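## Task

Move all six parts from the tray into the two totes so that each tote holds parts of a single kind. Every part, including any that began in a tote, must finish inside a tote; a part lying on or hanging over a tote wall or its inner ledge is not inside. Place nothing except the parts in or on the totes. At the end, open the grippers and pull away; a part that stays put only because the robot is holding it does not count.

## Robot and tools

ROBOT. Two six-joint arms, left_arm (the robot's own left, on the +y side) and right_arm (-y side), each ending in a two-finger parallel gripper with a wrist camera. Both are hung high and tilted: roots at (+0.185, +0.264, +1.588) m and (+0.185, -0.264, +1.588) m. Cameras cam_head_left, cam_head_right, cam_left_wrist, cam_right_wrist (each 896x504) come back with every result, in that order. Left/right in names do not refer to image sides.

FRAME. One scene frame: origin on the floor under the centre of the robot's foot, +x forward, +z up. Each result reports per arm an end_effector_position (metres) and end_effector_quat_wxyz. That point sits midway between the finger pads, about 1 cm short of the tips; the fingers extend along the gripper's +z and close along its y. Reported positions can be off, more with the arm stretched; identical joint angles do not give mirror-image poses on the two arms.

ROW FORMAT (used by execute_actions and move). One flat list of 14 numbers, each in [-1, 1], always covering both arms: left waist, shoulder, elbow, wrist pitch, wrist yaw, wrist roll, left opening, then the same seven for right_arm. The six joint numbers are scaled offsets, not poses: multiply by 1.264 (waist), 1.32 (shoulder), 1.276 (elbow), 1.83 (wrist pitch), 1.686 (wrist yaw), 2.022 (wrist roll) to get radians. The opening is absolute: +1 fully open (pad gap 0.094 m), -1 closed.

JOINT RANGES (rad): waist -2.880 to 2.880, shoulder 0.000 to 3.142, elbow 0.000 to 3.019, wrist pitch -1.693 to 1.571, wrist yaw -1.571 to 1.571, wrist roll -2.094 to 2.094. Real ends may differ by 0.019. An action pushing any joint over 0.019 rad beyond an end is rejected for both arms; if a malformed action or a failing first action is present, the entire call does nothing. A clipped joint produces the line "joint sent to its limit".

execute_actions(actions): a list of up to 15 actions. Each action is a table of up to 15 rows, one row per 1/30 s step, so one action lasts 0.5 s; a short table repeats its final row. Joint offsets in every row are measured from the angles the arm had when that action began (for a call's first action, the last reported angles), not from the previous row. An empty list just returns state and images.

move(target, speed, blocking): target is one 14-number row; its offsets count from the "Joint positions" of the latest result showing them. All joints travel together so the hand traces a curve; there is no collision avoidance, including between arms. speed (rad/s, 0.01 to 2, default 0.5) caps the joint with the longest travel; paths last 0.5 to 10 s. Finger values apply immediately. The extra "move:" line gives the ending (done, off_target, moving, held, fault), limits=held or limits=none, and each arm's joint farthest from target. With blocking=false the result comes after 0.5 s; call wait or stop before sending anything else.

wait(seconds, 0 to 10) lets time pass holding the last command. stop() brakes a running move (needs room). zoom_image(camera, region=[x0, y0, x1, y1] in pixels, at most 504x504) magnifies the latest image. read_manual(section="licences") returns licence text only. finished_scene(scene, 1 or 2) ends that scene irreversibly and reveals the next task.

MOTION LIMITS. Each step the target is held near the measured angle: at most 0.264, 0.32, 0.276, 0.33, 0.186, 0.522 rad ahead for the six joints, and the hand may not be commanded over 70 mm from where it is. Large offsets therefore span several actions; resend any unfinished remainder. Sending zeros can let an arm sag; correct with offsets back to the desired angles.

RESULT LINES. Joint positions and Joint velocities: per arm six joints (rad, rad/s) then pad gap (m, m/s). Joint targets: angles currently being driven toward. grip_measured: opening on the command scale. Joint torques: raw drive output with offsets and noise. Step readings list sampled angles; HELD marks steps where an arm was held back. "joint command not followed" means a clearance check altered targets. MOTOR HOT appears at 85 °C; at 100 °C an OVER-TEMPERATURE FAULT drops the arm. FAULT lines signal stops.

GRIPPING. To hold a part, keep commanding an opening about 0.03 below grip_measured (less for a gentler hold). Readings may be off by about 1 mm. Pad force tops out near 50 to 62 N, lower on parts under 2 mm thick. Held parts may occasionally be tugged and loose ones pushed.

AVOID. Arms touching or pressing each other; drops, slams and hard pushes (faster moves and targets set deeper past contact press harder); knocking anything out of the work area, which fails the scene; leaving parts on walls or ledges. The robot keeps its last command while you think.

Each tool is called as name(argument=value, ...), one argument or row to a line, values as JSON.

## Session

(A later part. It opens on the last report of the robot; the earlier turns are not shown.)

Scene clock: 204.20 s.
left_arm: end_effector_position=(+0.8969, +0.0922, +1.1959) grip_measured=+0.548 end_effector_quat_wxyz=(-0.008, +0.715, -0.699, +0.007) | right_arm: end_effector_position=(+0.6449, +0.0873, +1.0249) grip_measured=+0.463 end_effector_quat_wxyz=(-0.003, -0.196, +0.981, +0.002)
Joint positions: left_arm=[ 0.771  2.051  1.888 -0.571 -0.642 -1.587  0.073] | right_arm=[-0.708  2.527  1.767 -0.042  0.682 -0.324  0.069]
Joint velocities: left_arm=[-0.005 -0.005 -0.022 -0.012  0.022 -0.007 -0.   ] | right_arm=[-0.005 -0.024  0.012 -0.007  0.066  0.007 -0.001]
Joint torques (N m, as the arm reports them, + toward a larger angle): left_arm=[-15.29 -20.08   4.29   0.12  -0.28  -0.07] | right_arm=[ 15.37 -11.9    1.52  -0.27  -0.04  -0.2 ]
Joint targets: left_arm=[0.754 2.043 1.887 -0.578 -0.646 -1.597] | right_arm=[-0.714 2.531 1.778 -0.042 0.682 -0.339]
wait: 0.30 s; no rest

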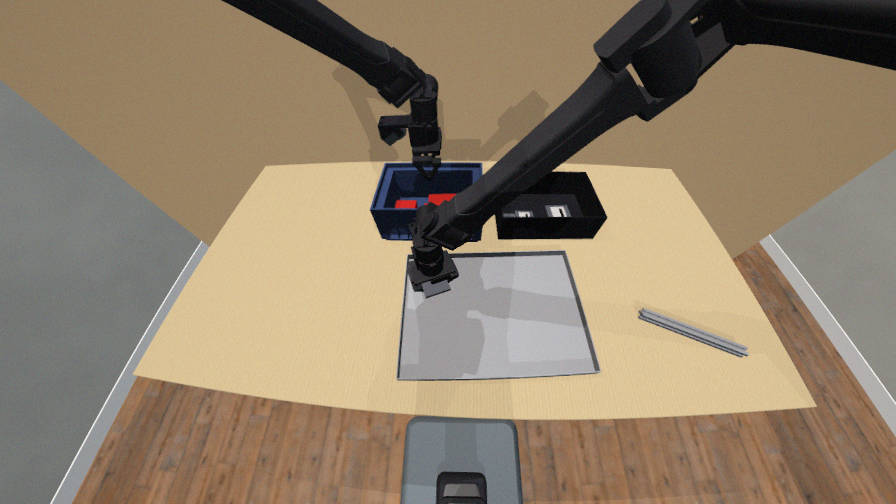

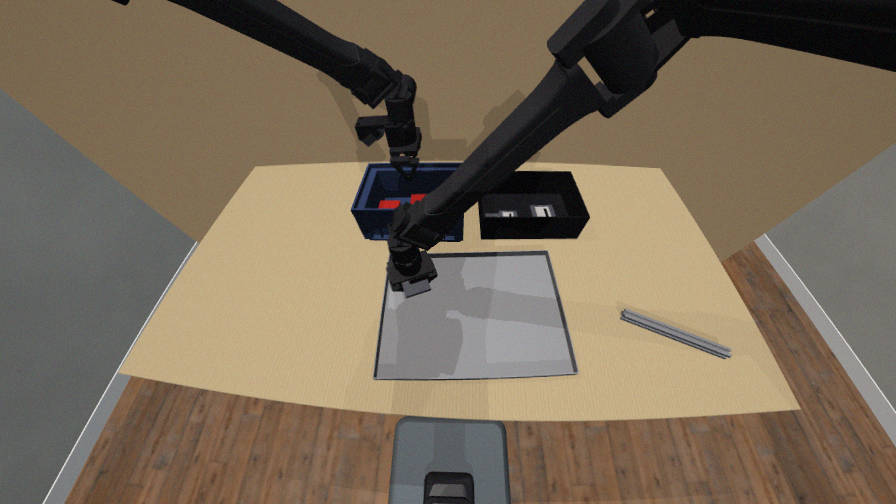

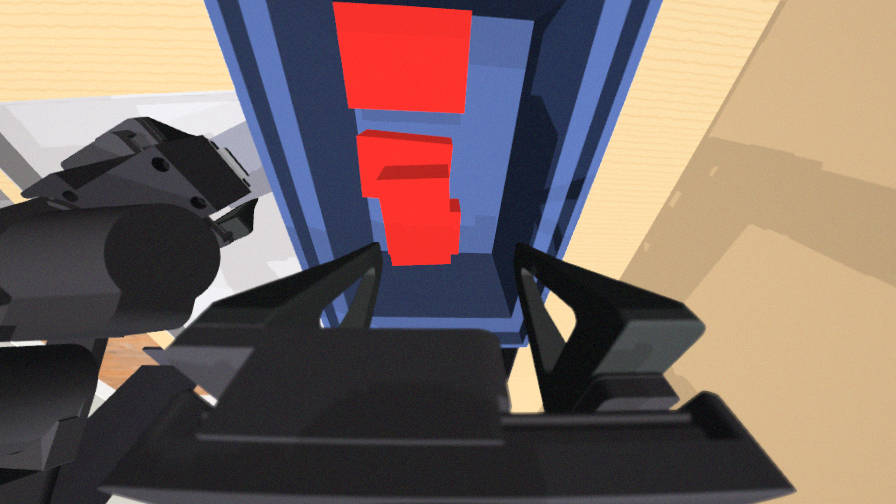

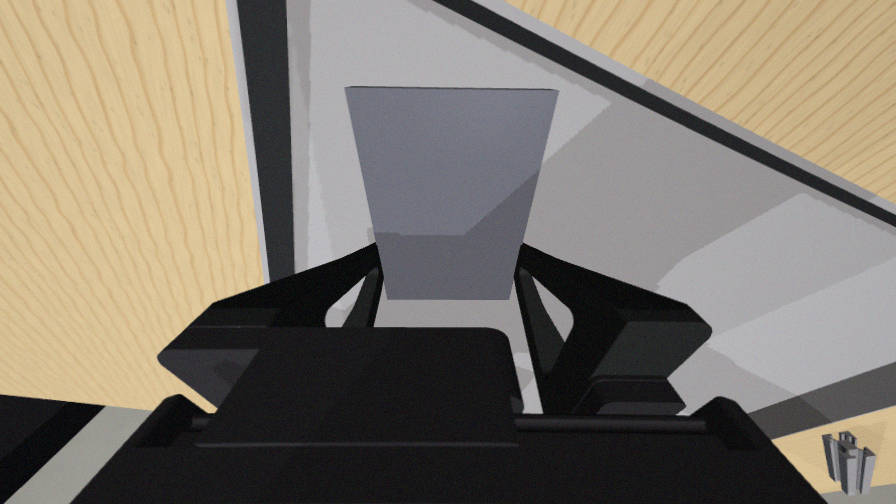

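move(
  target=[0.2714,-0.3583,-0.4647,0.1265,0.1575,0,0.55,-0.0649,-0.5038,-0.4765,0.0033,-0.0326,0.015,0.415],
  speed=0.6,
)

Scene clock: 207.23 s.
left_arm: end_effector_position=(+0.7737, +0.3316, +1.2170) grip_measured=+0.548 end_effector_quat_wxyz=(+0.004, +0.791, -0.611, -0.008) | right_arm: end_effector_position=(+0.6843, -0.1046, +1.1910) grip_measured=+0.463 end_effector_quat_wxyz=(+0.001, -0.150, +0.989, -0.002)
Joint positions: left_arm=[ 1.118  1.598  1.293 -0.349 -0.38  -1.587  0.073] | right_arm=[-0.789  1.87   1.163 -0.042  0.63  -0.309  0.069]
Joint velocities: left_arm=[ 0.005 -0.005 -0.012  0.002 -0.007 -0.051  0.   ] | right_arm=[-0.005 -0.005 -0.002  0.022 -0.007 -0.022  0.   ]
Joint torques (N m, as the arm reports them, + toward a larger angle): left_arm=[ -5.72 -20.3    3.01   0.84   0.01   0.02] | right_arm=[ 10.75 -13.62   0.27  -0.15  -0.15   0.06]
Joint targets: left_arm=[1.114 1.578 1.295 -0.339 -0.377 -1.587] | right_arm=[-0.790 1.862 1.159 -0.037 0.628 -0.294]
move: done; limits=none; left_arm: farthest joint: the shoulder, 0.020 radians from its target (0.473 radians at the start); right_arm: farthest joint: the wrist roll, 0.016 radians from its target (0.030 radians at the start)

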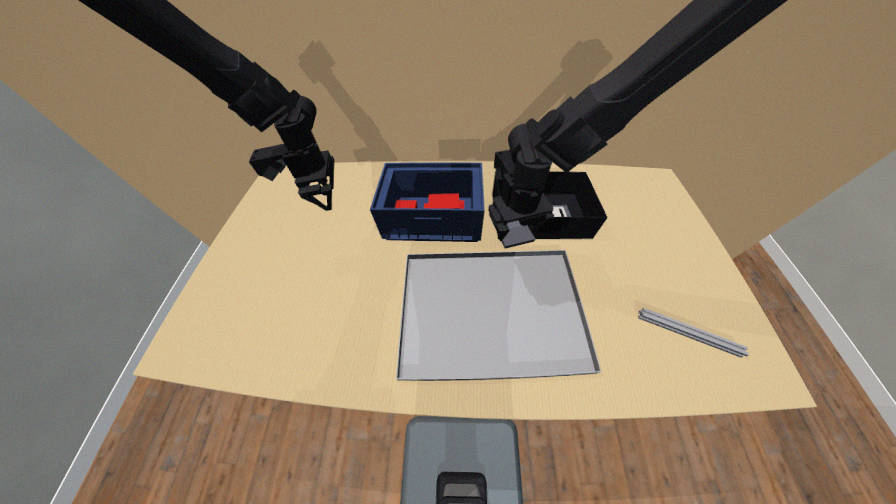

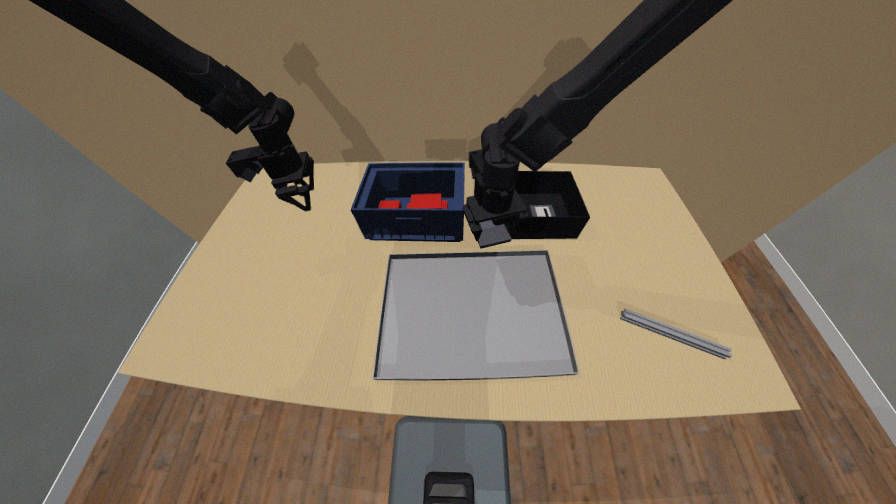

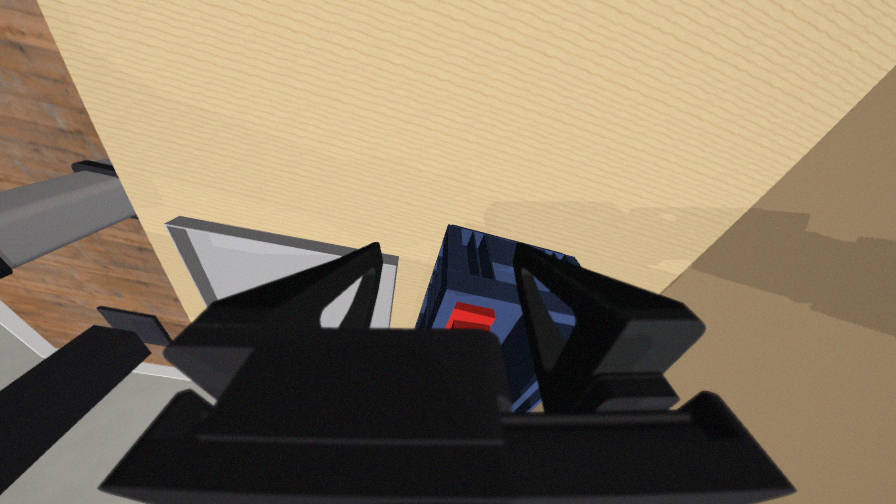

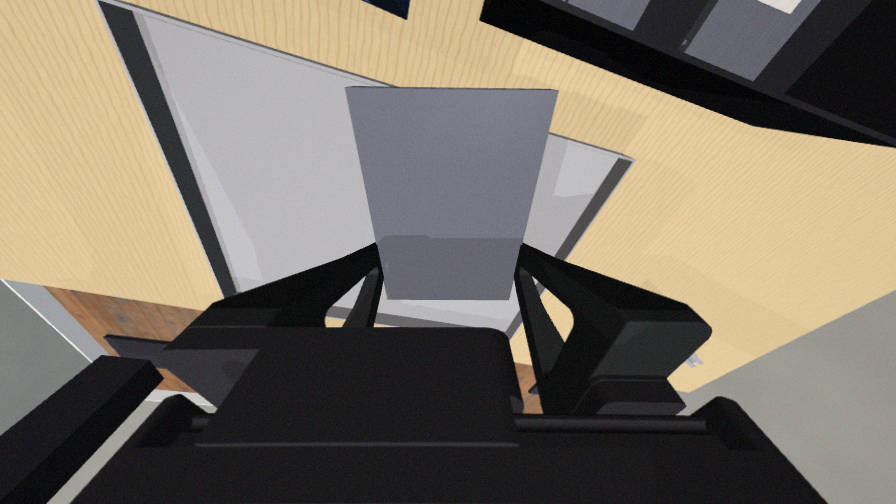

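move(
  target=[-0.0032,-0.0152,0.0016,0.0055,0.0018,0,0.55,-0.2257,-0.0246,0.4244,-0.2437,-0.1314,0.0559,0.415],
  speed=0.55,
)

Scene clock: 210.20 s.
left_arm: end_effector_position=(+0.7737, +0.3316, +1.2170) grip_measured=+0.548 end_effector_quat_wxyz=(+0.004, +0.791, -0.611, -0.008) | right_arm: end_effector_position=(+0.8593, -0.3077, +1.1535) grip_measured=+0.463 end_effector_quat_wxyz=(-0.006, +0.005, +1.000, -0.005)
Joint positions: left_arm=[ 1.118  1.598  1.293 -0.349 -0.38  -1.587  0.073] | right_arm=[-1.087  1.857  1.684 -0.48   0.41  -0.212  0.069]
Joint velocities: left_arm=[-0.005 -0.015  0.002  0.002 -0.051  0.037  0.001] | right_arm=[-0.005 -0.005  0.017  0.007 -0.037  0.007  0.   ]
Joint torques (N m, as the arm reports them, + toward a larger angle): left_arm=[ -5.73 -20.22   3.07   0.8   -0.02   0.03] | right_arm=[  9.02 -20.39   5.89  -0.53  -0.1    0.06]
Joint targets: left_arm=[1.114 1.577 1.295 -0.339 -0.377 -1.587] | right_arm=[-1.075 1.838 1.704 -0.488 0.408 -0.196]
move: off_target (right_arm); limits=none; left_arm: farthest joint: the shoulder, 0.020 radians from its target (0.020 radians at the start); right_arm: farthest joint: the elbow, 0.021 radians from its target (0.541 radians at the start)

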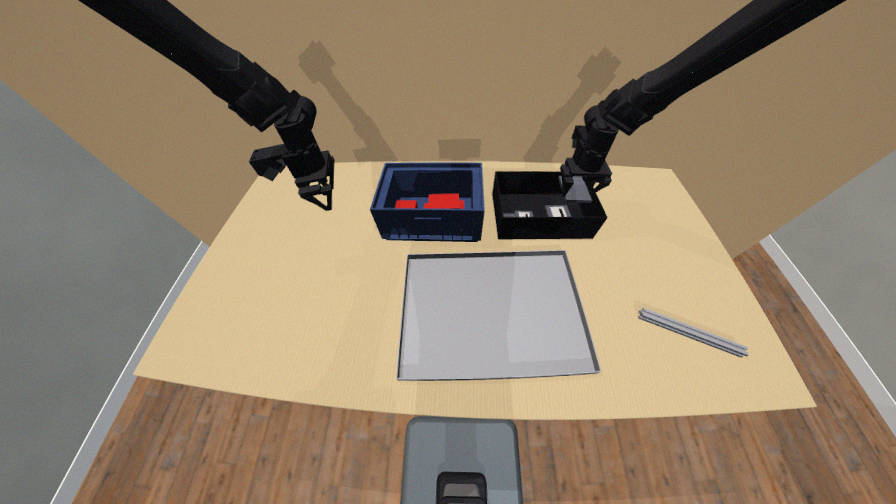

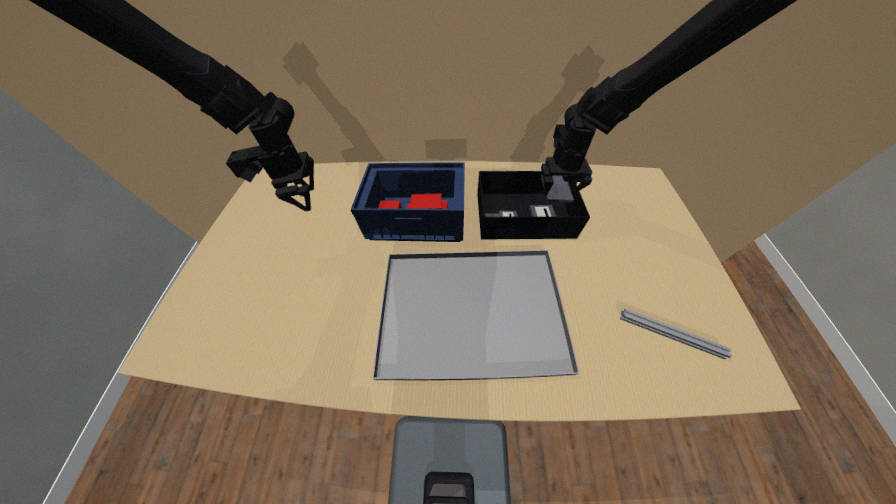

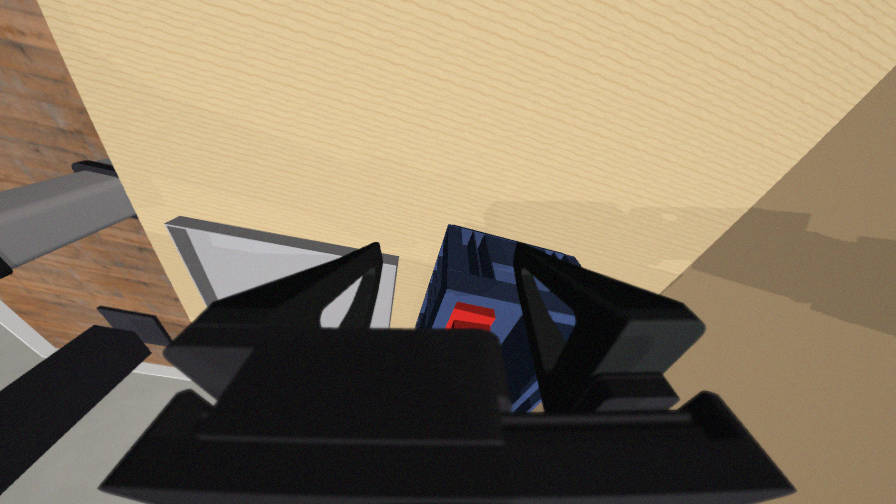

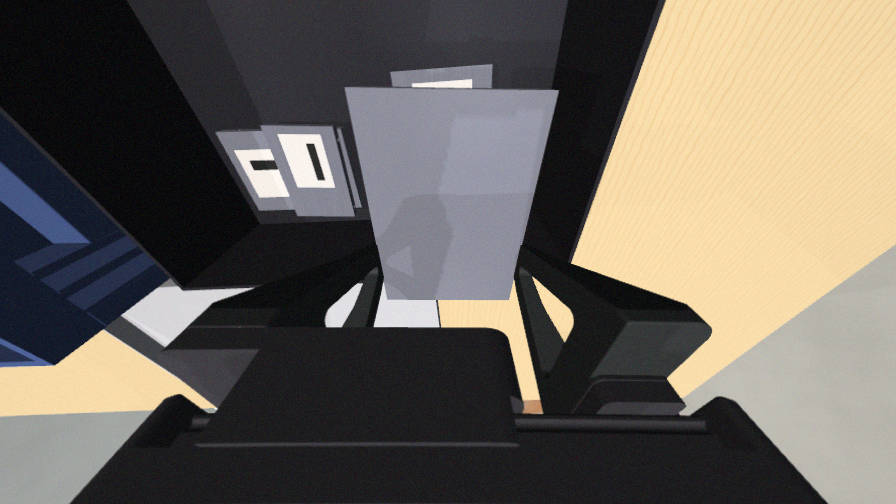

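move(
  target=[-0.0032,-0.0159,0.0016,0.0055,0.0018,0,0.55,-0.0463,0.1966,0.2241,0.0211,-0.0349,-0.041,0.415],
  speed=0.3,
)

Scene clock: 212.43 s.
left_arm: end_effector_position=(+0.7737, +0.3316, +1.2170) grip_measured=+0.548 end_effector_quat_wxyz=(+0.004, +0.791, -0.611, -0.008) | right_arm: end_effector_position=(+0.8638, -0.3045, +1.0444) grip_measured=+0.463 end_effector_quat_wxyz=(-0.002, -0.009, +1.000, -0.000)
Joint positions: left_arm=[ 1.118  1.598  1.293 -0.349 -0.38  -1.587  0.073] | right_arm=[-1.144  2.12   1.938 -0.451  0.354 -0.279  0.069]
Joint velocities: left_arm=[-0.005 -0.005 -0.007  0.002 -0.022  0.007  0.   ] | right_arm=[ 0.005  0.005  0.012 -0.007 -0.022 -0.007  0.   ]
Joint torques (N m, as the arm reports them, + toward a larger angle): left_arm=[ -5.49 -20.18   3.1    0.79  -0.02   0.03] | right_arm=[  8.2  -19.55   6.66   0.02  -0.14  -0.2 ]
Joint targets: left_arm=[1.114 1.577 1.295 -0.339 -0.377 -1.587] | right_arm=[-1.146 2.117 1.970 -0.441 0.352 -0.294]
move: off_target (left_arm, right_arm); limits=none; left_arm: farthest joint: the shoulder, 0.021 radians from its target (0.021 radians at the start); right_arm: farthest joint: the elbow, 0.032 radians from its target (0.286 radians at the start)

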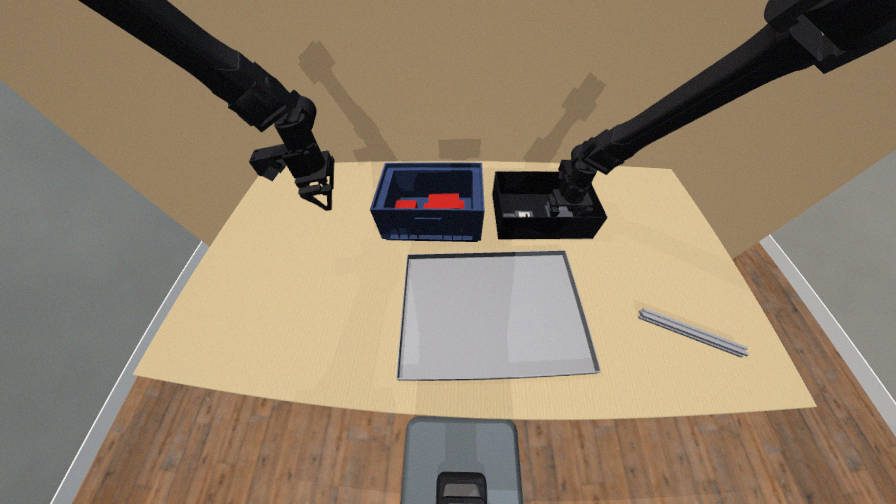

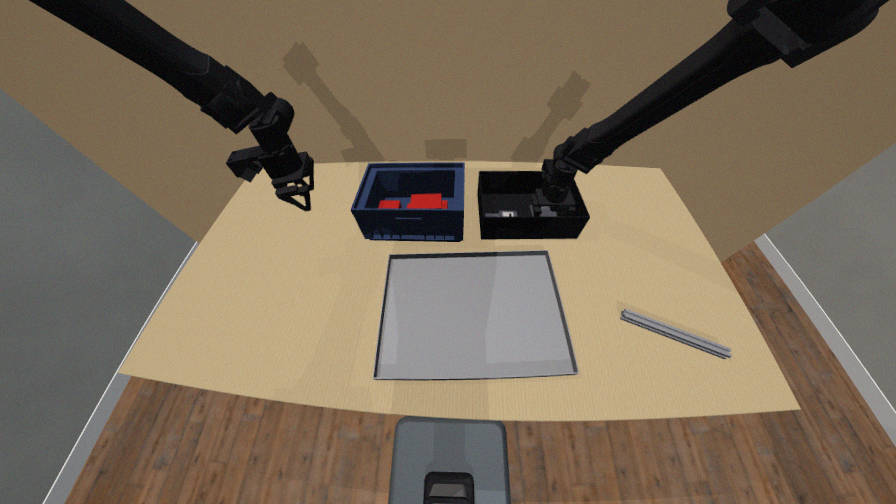

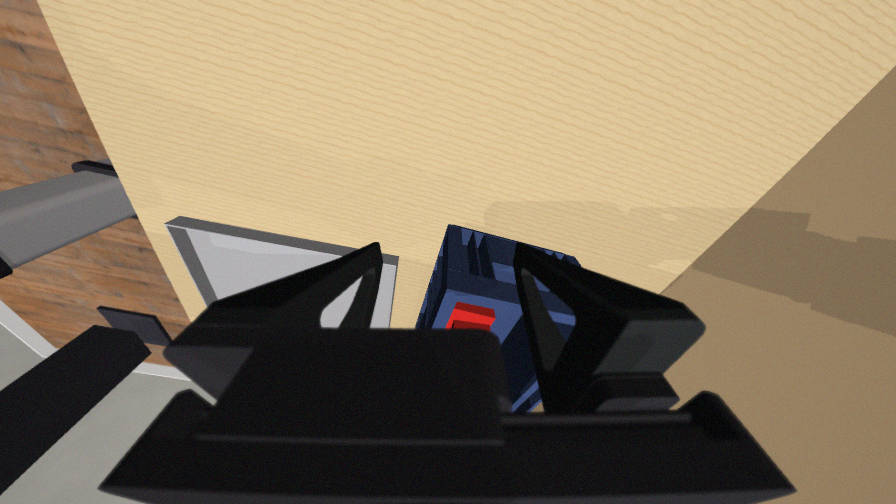

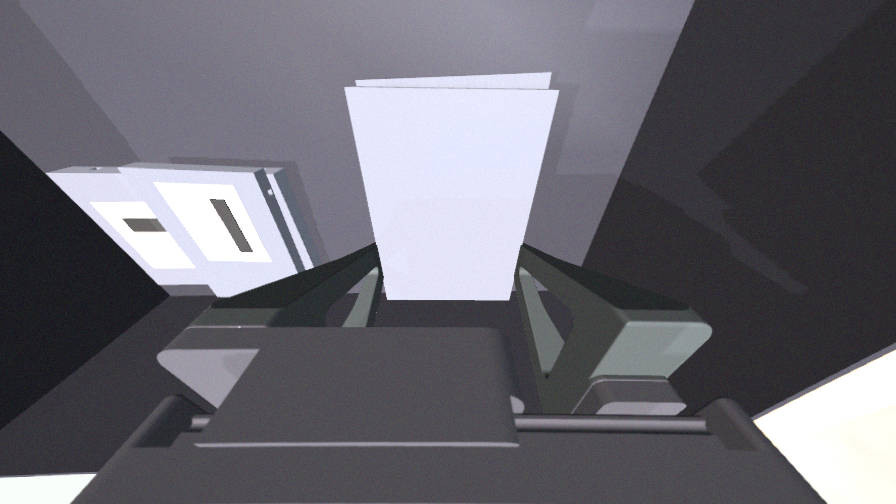

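execute_actions(
  actions=[
    [[-0.0032,-0.0159,0.0016,0.0055,0.0018,0,0.55,-0.002,0.001,0.0251,0.0055,-0.0012,-0.0074,0.415],[-0.0032,-0.0159,0.0016,0.0055,0.0018,0,0.55,-0.0025,0.003,0.0251,0.0055,-0.0015,-0.0074,0.415],[-0.0032,-0.0159,0.0016,0.0055,0.0018,0,0.55,-0.003,0.005,0.0265,0.006,-0.0018,-0.0074,0.415],[-0.0032,-0.0159,0.0016,0.0055,0.0018,0,0.55,-0.0035,0.007,0.028,0.006,-0.0021,-0.0074,0.415],[-0.0032,-0.0159,0.0016,0.0055,0.0018,0,0.55,-0.004,0.0085,0.0295,0.006,-0.0024,-0.0074,0.415],[-0.0032,-0.0159,0.0016,0.0055,0.0018,0,0.55,-0.004,0.0098,0.031,0.006,-0.0024,-0.0074,0.415],[-0.0032,-0.0159,0.0016,0.0055,0.0018,0,0.55,-0.004,0.0098,0.0321,0.006,-0.0024,-0.0074,0.415],[-0.0032,-0.0159,0.0016,0.0055,0.0018,0,0.55,-0.004,0.0098,0.0321,0.006,-0.0024,-0.0074,0.415],[-0.0032,-0.0159,0.0016,0.0055,0.0018,0,0.55,-0.004,0.0098,0.0321,0.006,-0.0024,-0.0074,0.415],[-0.0032,-0.0159,0.0016,0.0055,0.0018,0,0.55,-0.004,0.0098,0.0321,0.006,-0.0024,-0.0074,0.415],[-0.0032,-0.0159,0.0016,0.0055,0.0018,0,0.55,-0.004,0.0098,0.0321,0.006,-0.0024,-0.0074,0.415],[-0.0032,-0.0159,0.0016,0.0055,0.0018,0,0.55,-0.004,0.0098,0.0321,0.006,-0.0024,-0.0074,0.415],[-0.0032,-0.0159,0.0016,0.0055,0.0018,0,0.55,-0.004,0.0098,0.0321,0.006,-0.0024,-0.0074,0.47],[-0.0032,-0.0159,0.0016,0.0055,0.0018,0,0.55,-0.004,0.0098,0.0321,0.006,-0.0024,-0.0074,0.55],[-0.0032,-0.0159,0.0016,0.0055,0.0018,0,0.55,-0.004,0.0098,0.0321,0.006,-0.0024,-0.0074,0.66]],
  ],
)

wait(
  seconds=0.15,
)

Scene clock: 214.17 s.
left_arm: end_effector_position=(+0.7737, +0.3316, +1.2170) grip_measured=+0.548 end_effector_quat_wxyz=(+0.004, +0.791, -0.611, -0.008) | right_arm: end_effector_position=(+0.8630, -0.3025, +1.0405) grip_measured=+0.611 end_effector_quat_wxyz=(-0.002, -0.010, +1.000, +0.001)
Joint positions: left_arm=[ 1.118  1.598  1.293 -0.349 -0.38  -1.587  0.073] | right_arm=[-1.144  2.131  1.947 -0.451  0.352 -0.28   0.076]
Joint velocities: left_arm=[-0.015 -0.005 -0.007  0.007 -0.051 -0.007 -0.   ] | right_arm=[-0.015 -0.005 -0.007  0.027  0.022 -0.037  0.095]
Joint torques (N m, as the arm reports them, + toward a larger angle): left_arm=[ -5.63 -20.17   3.11   0.8    0.     0.03] | right_arm=[  7.93 -18.98   6.75   0.07  -0.15  -0.2 ]
Joint targets: left_arm=[1.114 1.577 1.295 -0.339 -0.377 -1.587] | right_arm=[-1.149 2.133 1.979 -0.440 0.350 -0.294]
Step readings (joint positions):
0: left_arm=[1.118 1.598 1.293 -0.349 -0.380 -1.587] | right_arm=[-1.144 2.120 1.938 -0.451 0.354 -0.280]
1: left_arm=[1.118 1.598 1.293 -0.349 -0.380 -1.587] | right_arm=[-1.144 2.120 1.938 -0.451 0.354 -0.280]
2: left_arm=[1.118 1.598 1.293 -0.349 -0.380 -1.587] | right_arm=[-1.144 2.120 1.938 -0.451 0.354 -0.280]
4: left_arm=[1.118 1.598 1.293 -0.349 -0.380 -1.587] | right_arm=[-1.144 2.121 1.939 -0.451 0.353 -0.280]
8: left_arm=[1.118 1.598 1.293 -0.349 -0.380 -1.587] | right_arm=[-1.144 2.127 1.946 -0.451 0.352 -0.280]
15: Joint positions above

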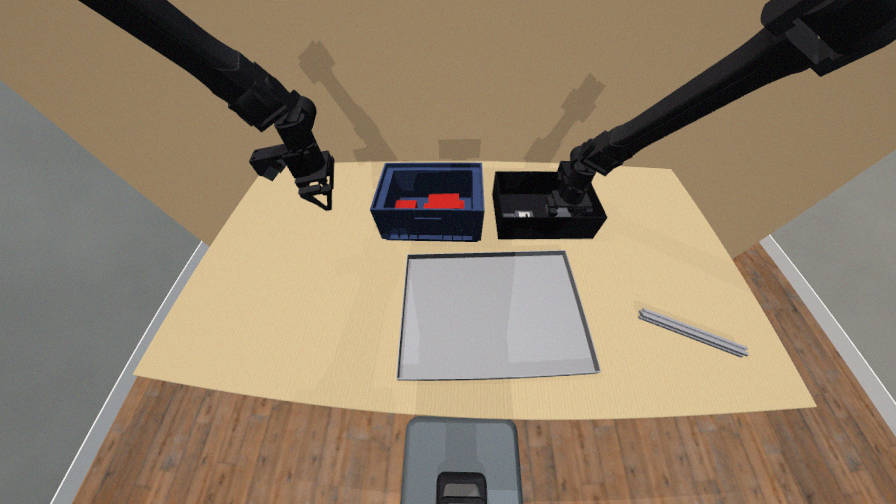

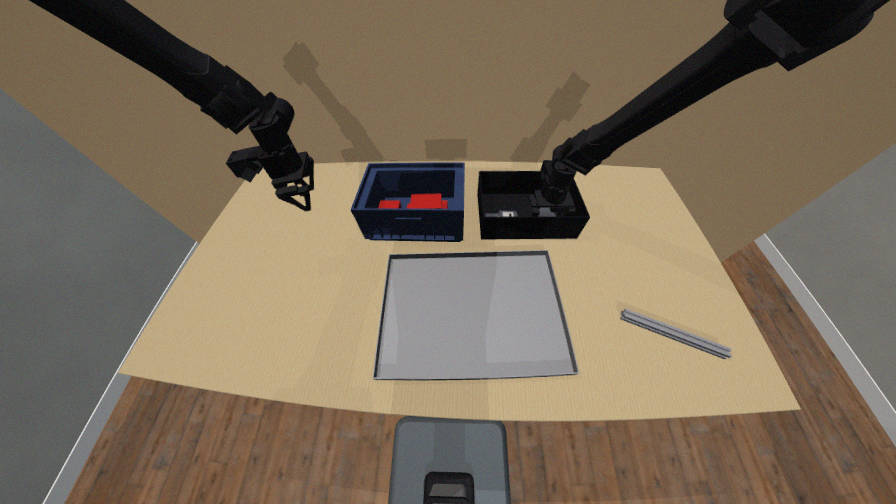

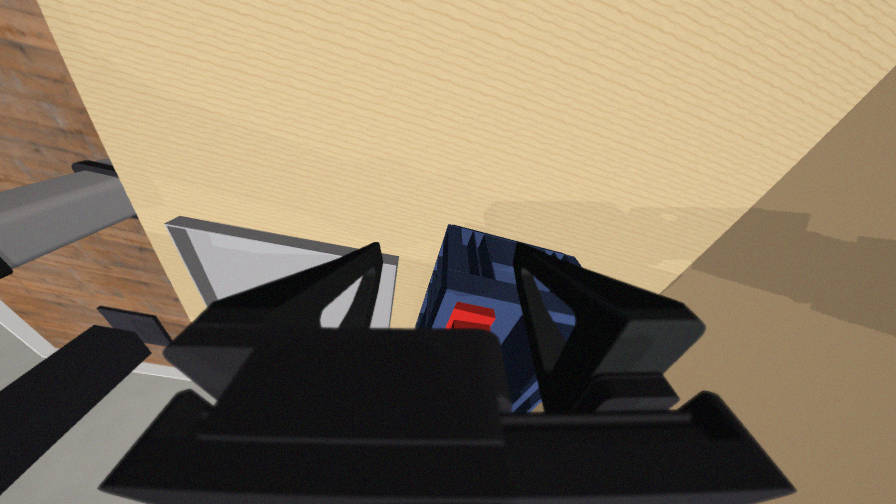

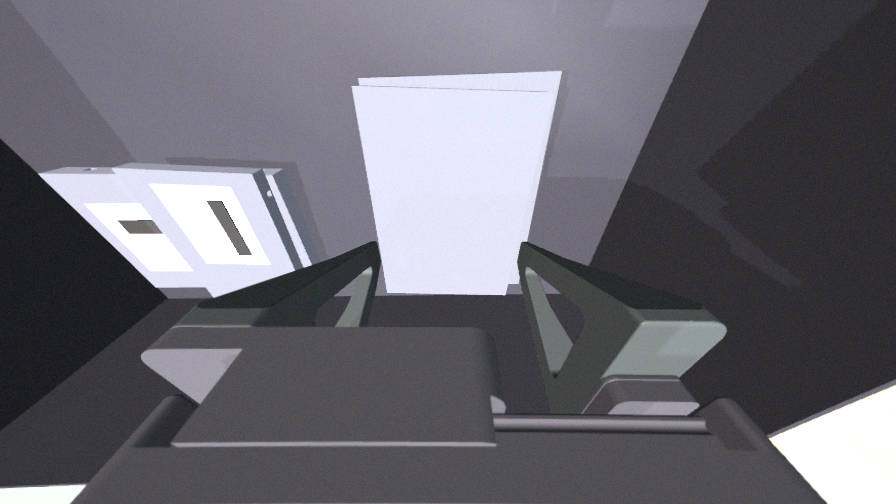

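Scene clock: 214.33 s.
left_arm: end_effector_position=(+0.7737, +0.3316, +1.2170) grip_measured=+0.548 end_effector_quat_wxyz=(+0.004, +0.791, -0.611, -0.008) | right_arm: end_effector_position=(+0.8634, -0.3026, +1.0406) grip_measured=+0.659 end_effector_quat_wxyz=(-0.002, -0.010, +1.000, +0.001)
Joint positions: left_arm=[ 1.118  1.598  1.293 -0.349 -0.38  -1.587  0.073] | right_arm=[-1.144  2.131  1.948 -0.451  0.352 -0.28   0.078]
Joint velocities: left_arm=[-0.005 -0.005 -0.007 -0.012  0.066  0.007  0.001] | right_arm=[ 0.005  0.005 -0.012 -0.017 -0.066 -0.051  0.   ]
Joint torques (N m, as the arm reports them, + toward a larger angle): left_arm=[ -5.56 -20.12   3.09   0.74  -0.02   0.03] | right_arm=[  7.89 -18.91   6.67   0.04  -0.14  -0.19]
Joint targets: left_arm=[1.114 1.577 1.295 -0.339 -0.377 -1.587] | right_arm=[-1.149 2.133 1.979 -0.440 0.350 -0.294]
wait: 0.17 s; no rest

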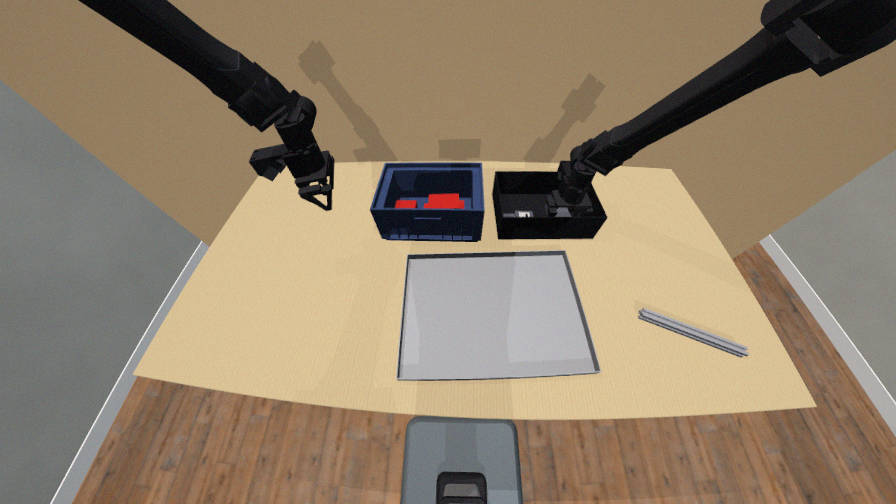

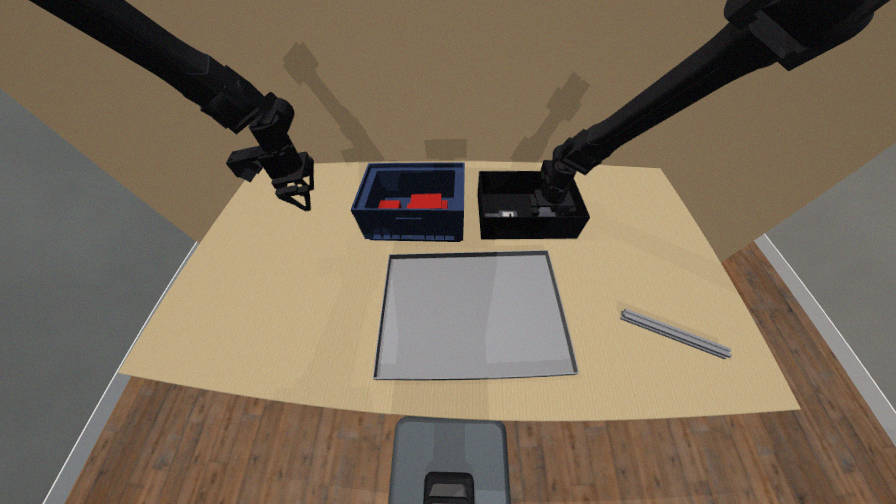

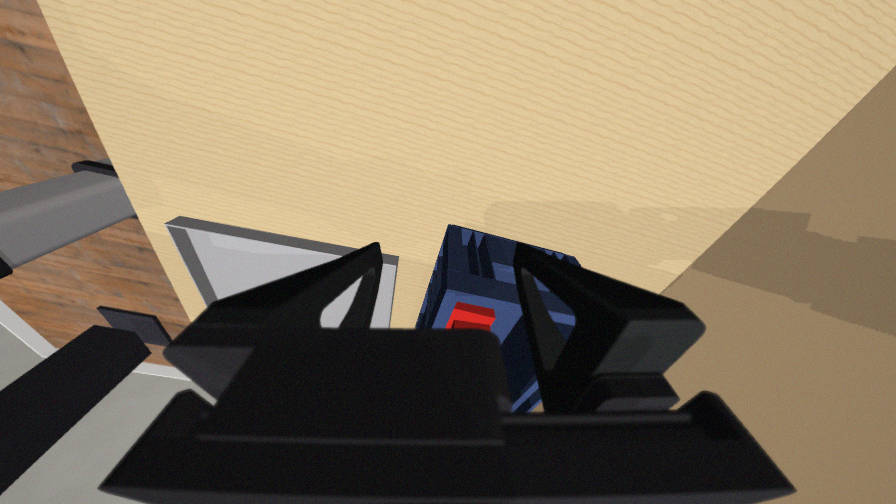

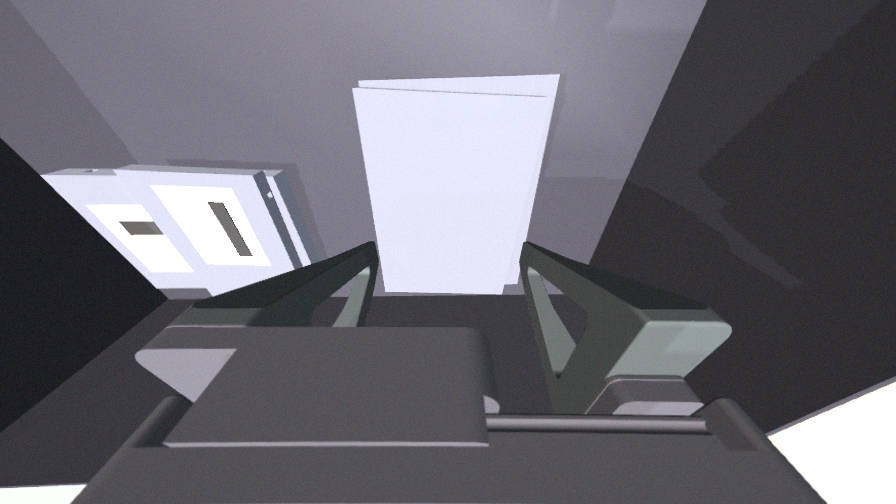

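move(
  target=[-0.0032,-0.0159,0.0016,0.0055,0.0018,0,0.55,0.0811,-0.2705,-0.1904,-0.0683,0.0415,0,0.66],
  speed=0.45,
)

move(
  target=[-0.0032,-0.0159,0.0016,0.0055,0.0018,0,0.55,-0.15,-0.27,-0.45,0.15,-0.1,0,0.66],
  speed=0.7,
)

Scene clock: 216.40 s.
left_arm: end_effector_position=(+0.7737, +0.3316, +1.2170) grip_measured=+0.548 end_effector_quat_wxyz=(+0.004, +0.791, -0.611, -0.008) | right_arm: end_effector_position=(+0.8930, -0.3102, +1.2088) grip_measured=+0.659 end_effector_quat_wxyz=(+0.009, -0.036, +0.999, +0.002)
Joint positions: left_arm=[ 1.118  1.598  1.293 -0.349 -0.38  -1.587  0.073] | right_arm=[-1.05   1.777  1.709 -0.568  0.42  -0.28   0.078]
Joint velocities: left_arm=[-0.015 -0.005  0.002  0.012 -0.007 -0.007 -0.   ] | right_arm=[-0.015 -0.005 -0.012  0.007  0.11  -0.007 -0.   ]
Joint torques (N m, as the arm reports them, + toward a larger angle): left_arm=[ -5.66 -20.26   3.08   0.8   -0.02   0.02] | right_arm=[  8.89 -19.36   4.4   -0.51   0.06  -0.07]
Joint targets: left_arm=[1.114 1.577 1.295 -0.339 -0.377 -1.587] | right_arm=[-1.041 1.774 1.705 -0.576 0.422 -0.280]
move: off_target (left_arm); limits=none; left_arm: farthest joint: the shoulder, 0.021 radians from its target (0.021 radians at the start); right_arm: farthest joint: the waist, 0.008 radians from its target (0.102 radians at the start)

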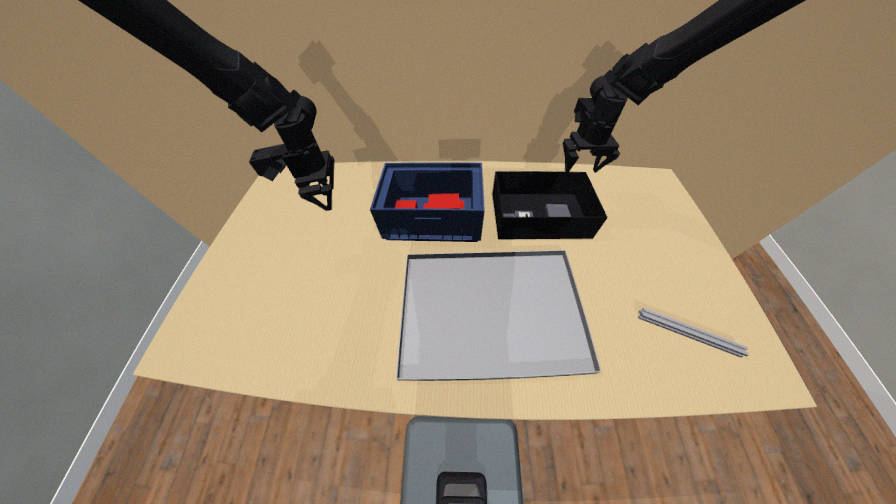

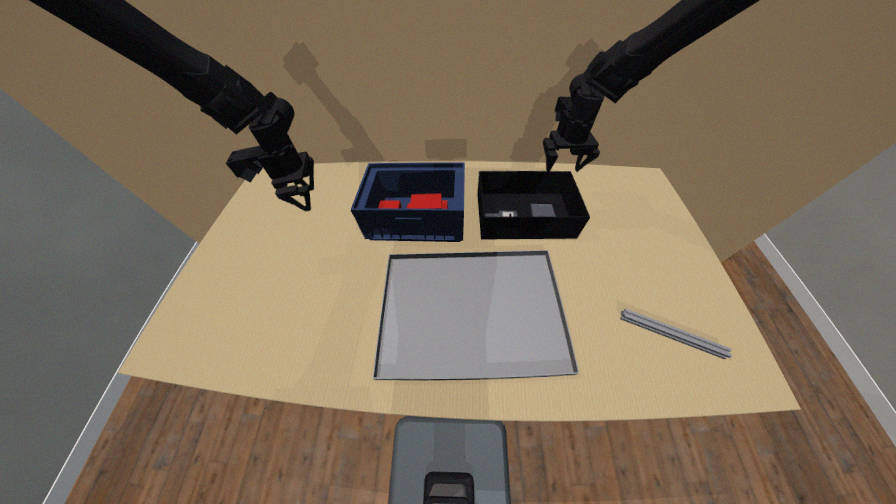

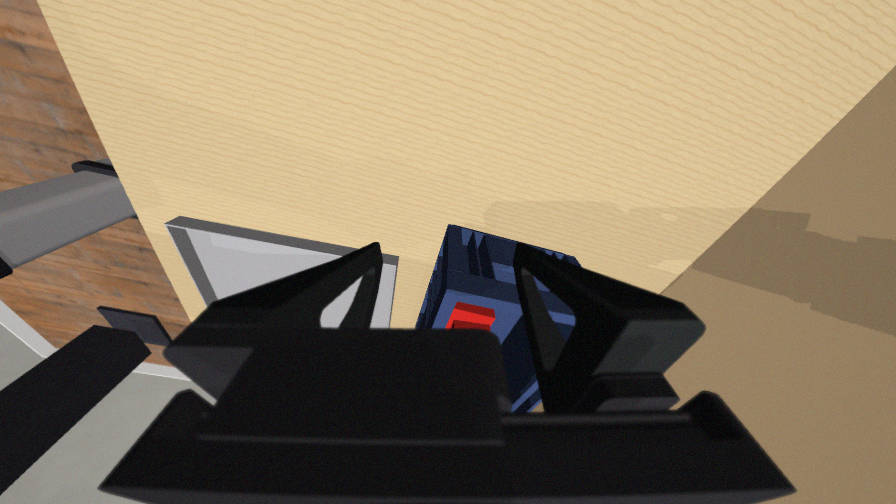

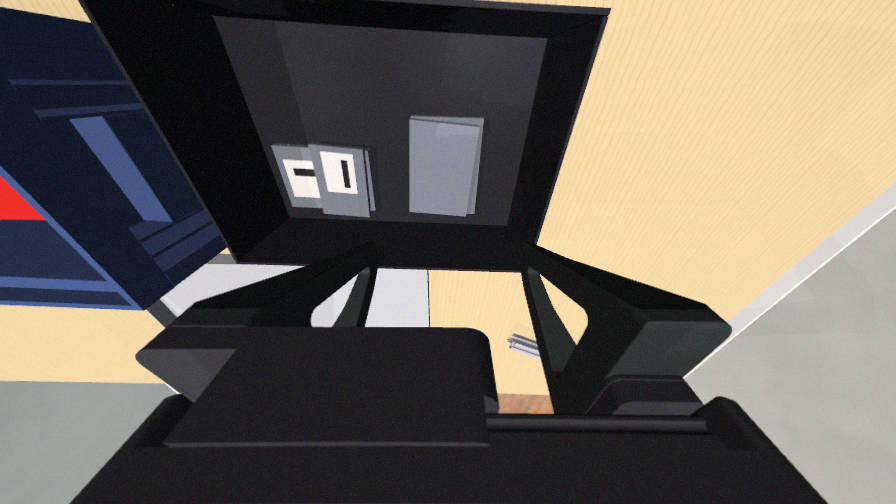

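Scene clock: 217.77 s.
left_arm: end_effector_position=(+0.7737, +0.3316, +1.2170) grip_measured=+0.548 end_effector_quat_wxyz=(+0.004, +0.791, -0.611, -0.008) | right_arm: end_effector_position=(+0.7353, -0.3931, +1.2489) grip_measured=+0.659 end_effector_quat_wxyz=(+0.006, +0.021, +1.000, +0.009)
Joint positions: left_arm=[ 1.118  1.598  1.293 -0.349 -0.38  -1.587  0.073] | right_arm=[-1.24   1.439  1.139 -0.305  0.254 -0.28   0.078]
Joint velocities: left_arm=[ 0.005  0.005 -0.002  0.027 -0.022  0.007 -0.   ] | right_arm=[-0.005 -0.015 -0.022  0.002 -0.051  0.051  0.   ]
Joint torques (N m, as the arm reports them, + toward a larger angle): left_arm=[ -5.78 -20.29   3.11   0.8   -0.02   0.04] | right_arm=[  3.73 -17.56   2.76   0.11  -0.15  -0.08]
Joint targets: left_arm=[1.114 1.577 1.295 -0.339 -0.377 -1.587] | right_arm=[-1.239 1.421 1.135 -0.294 0.251 -0.280]
move: off_target (left_arm); limits=none; left_arm: farthest joint: the shoulder, 0.021 radians from its target (0.021 radians at the start); right_arm: farthest joint: the shoulder, 0.018 radians from its target (0.357 radians at the start)

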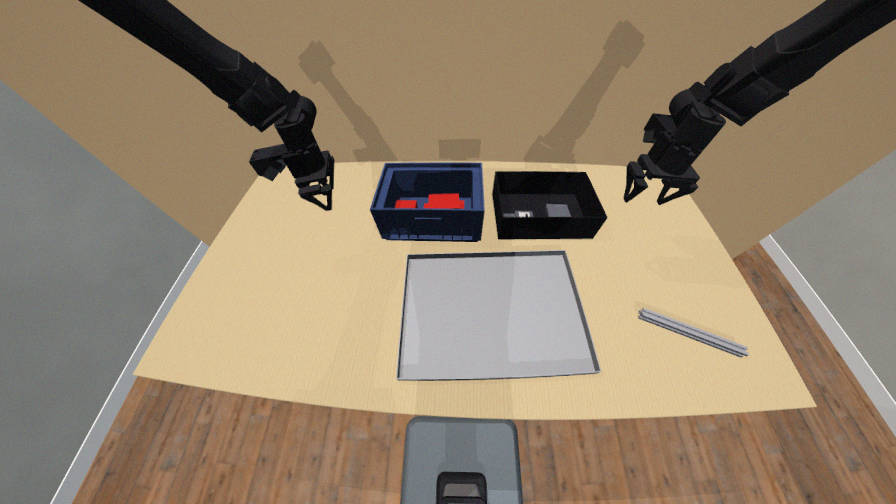

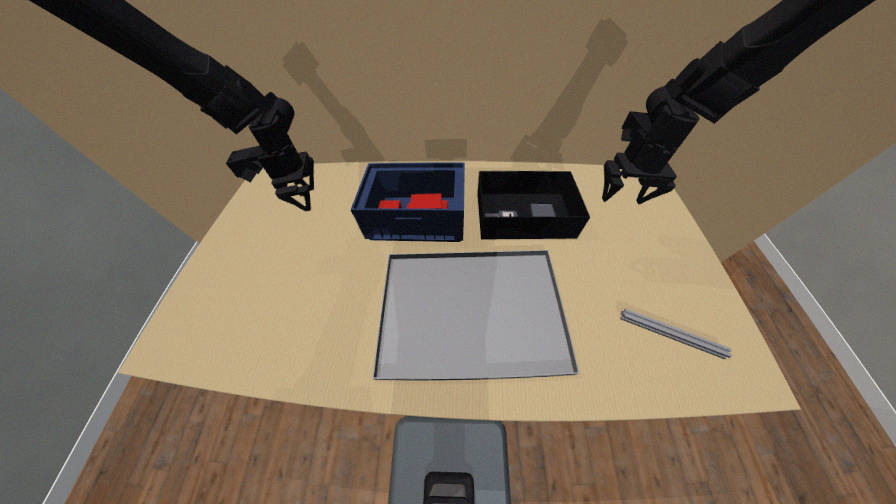

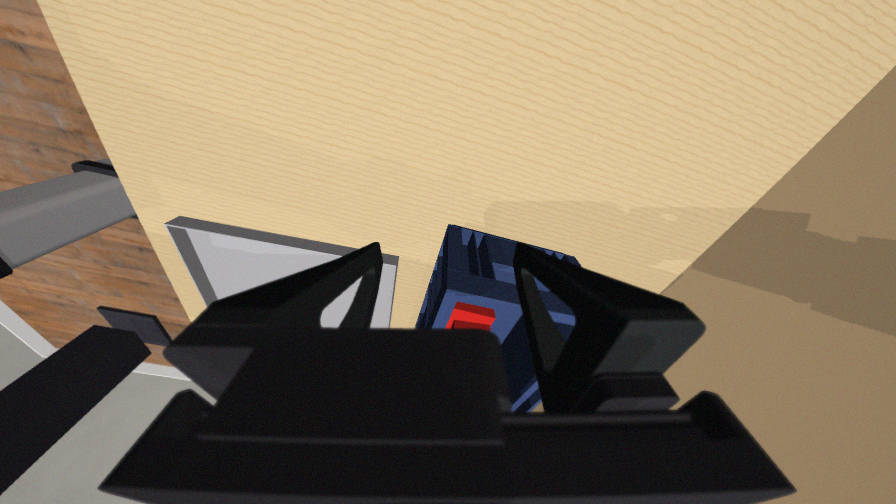

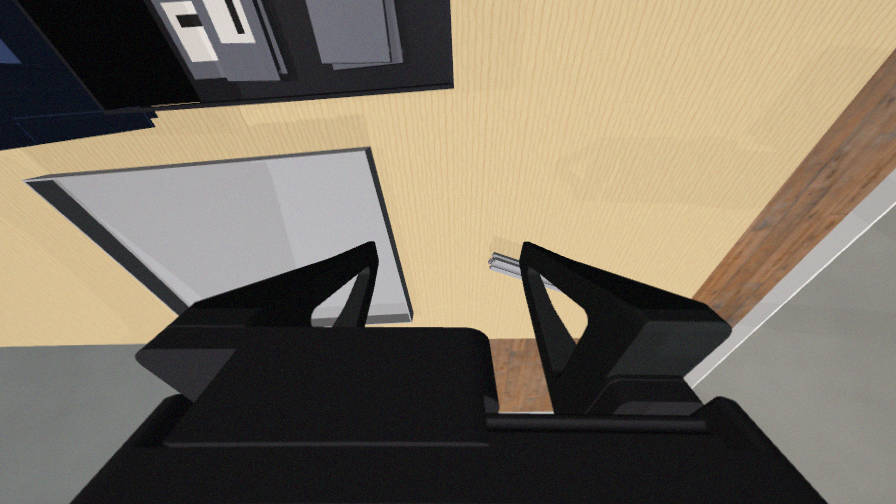

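finished_scene(
  scene=1,
)

The scene is finished: the task was done.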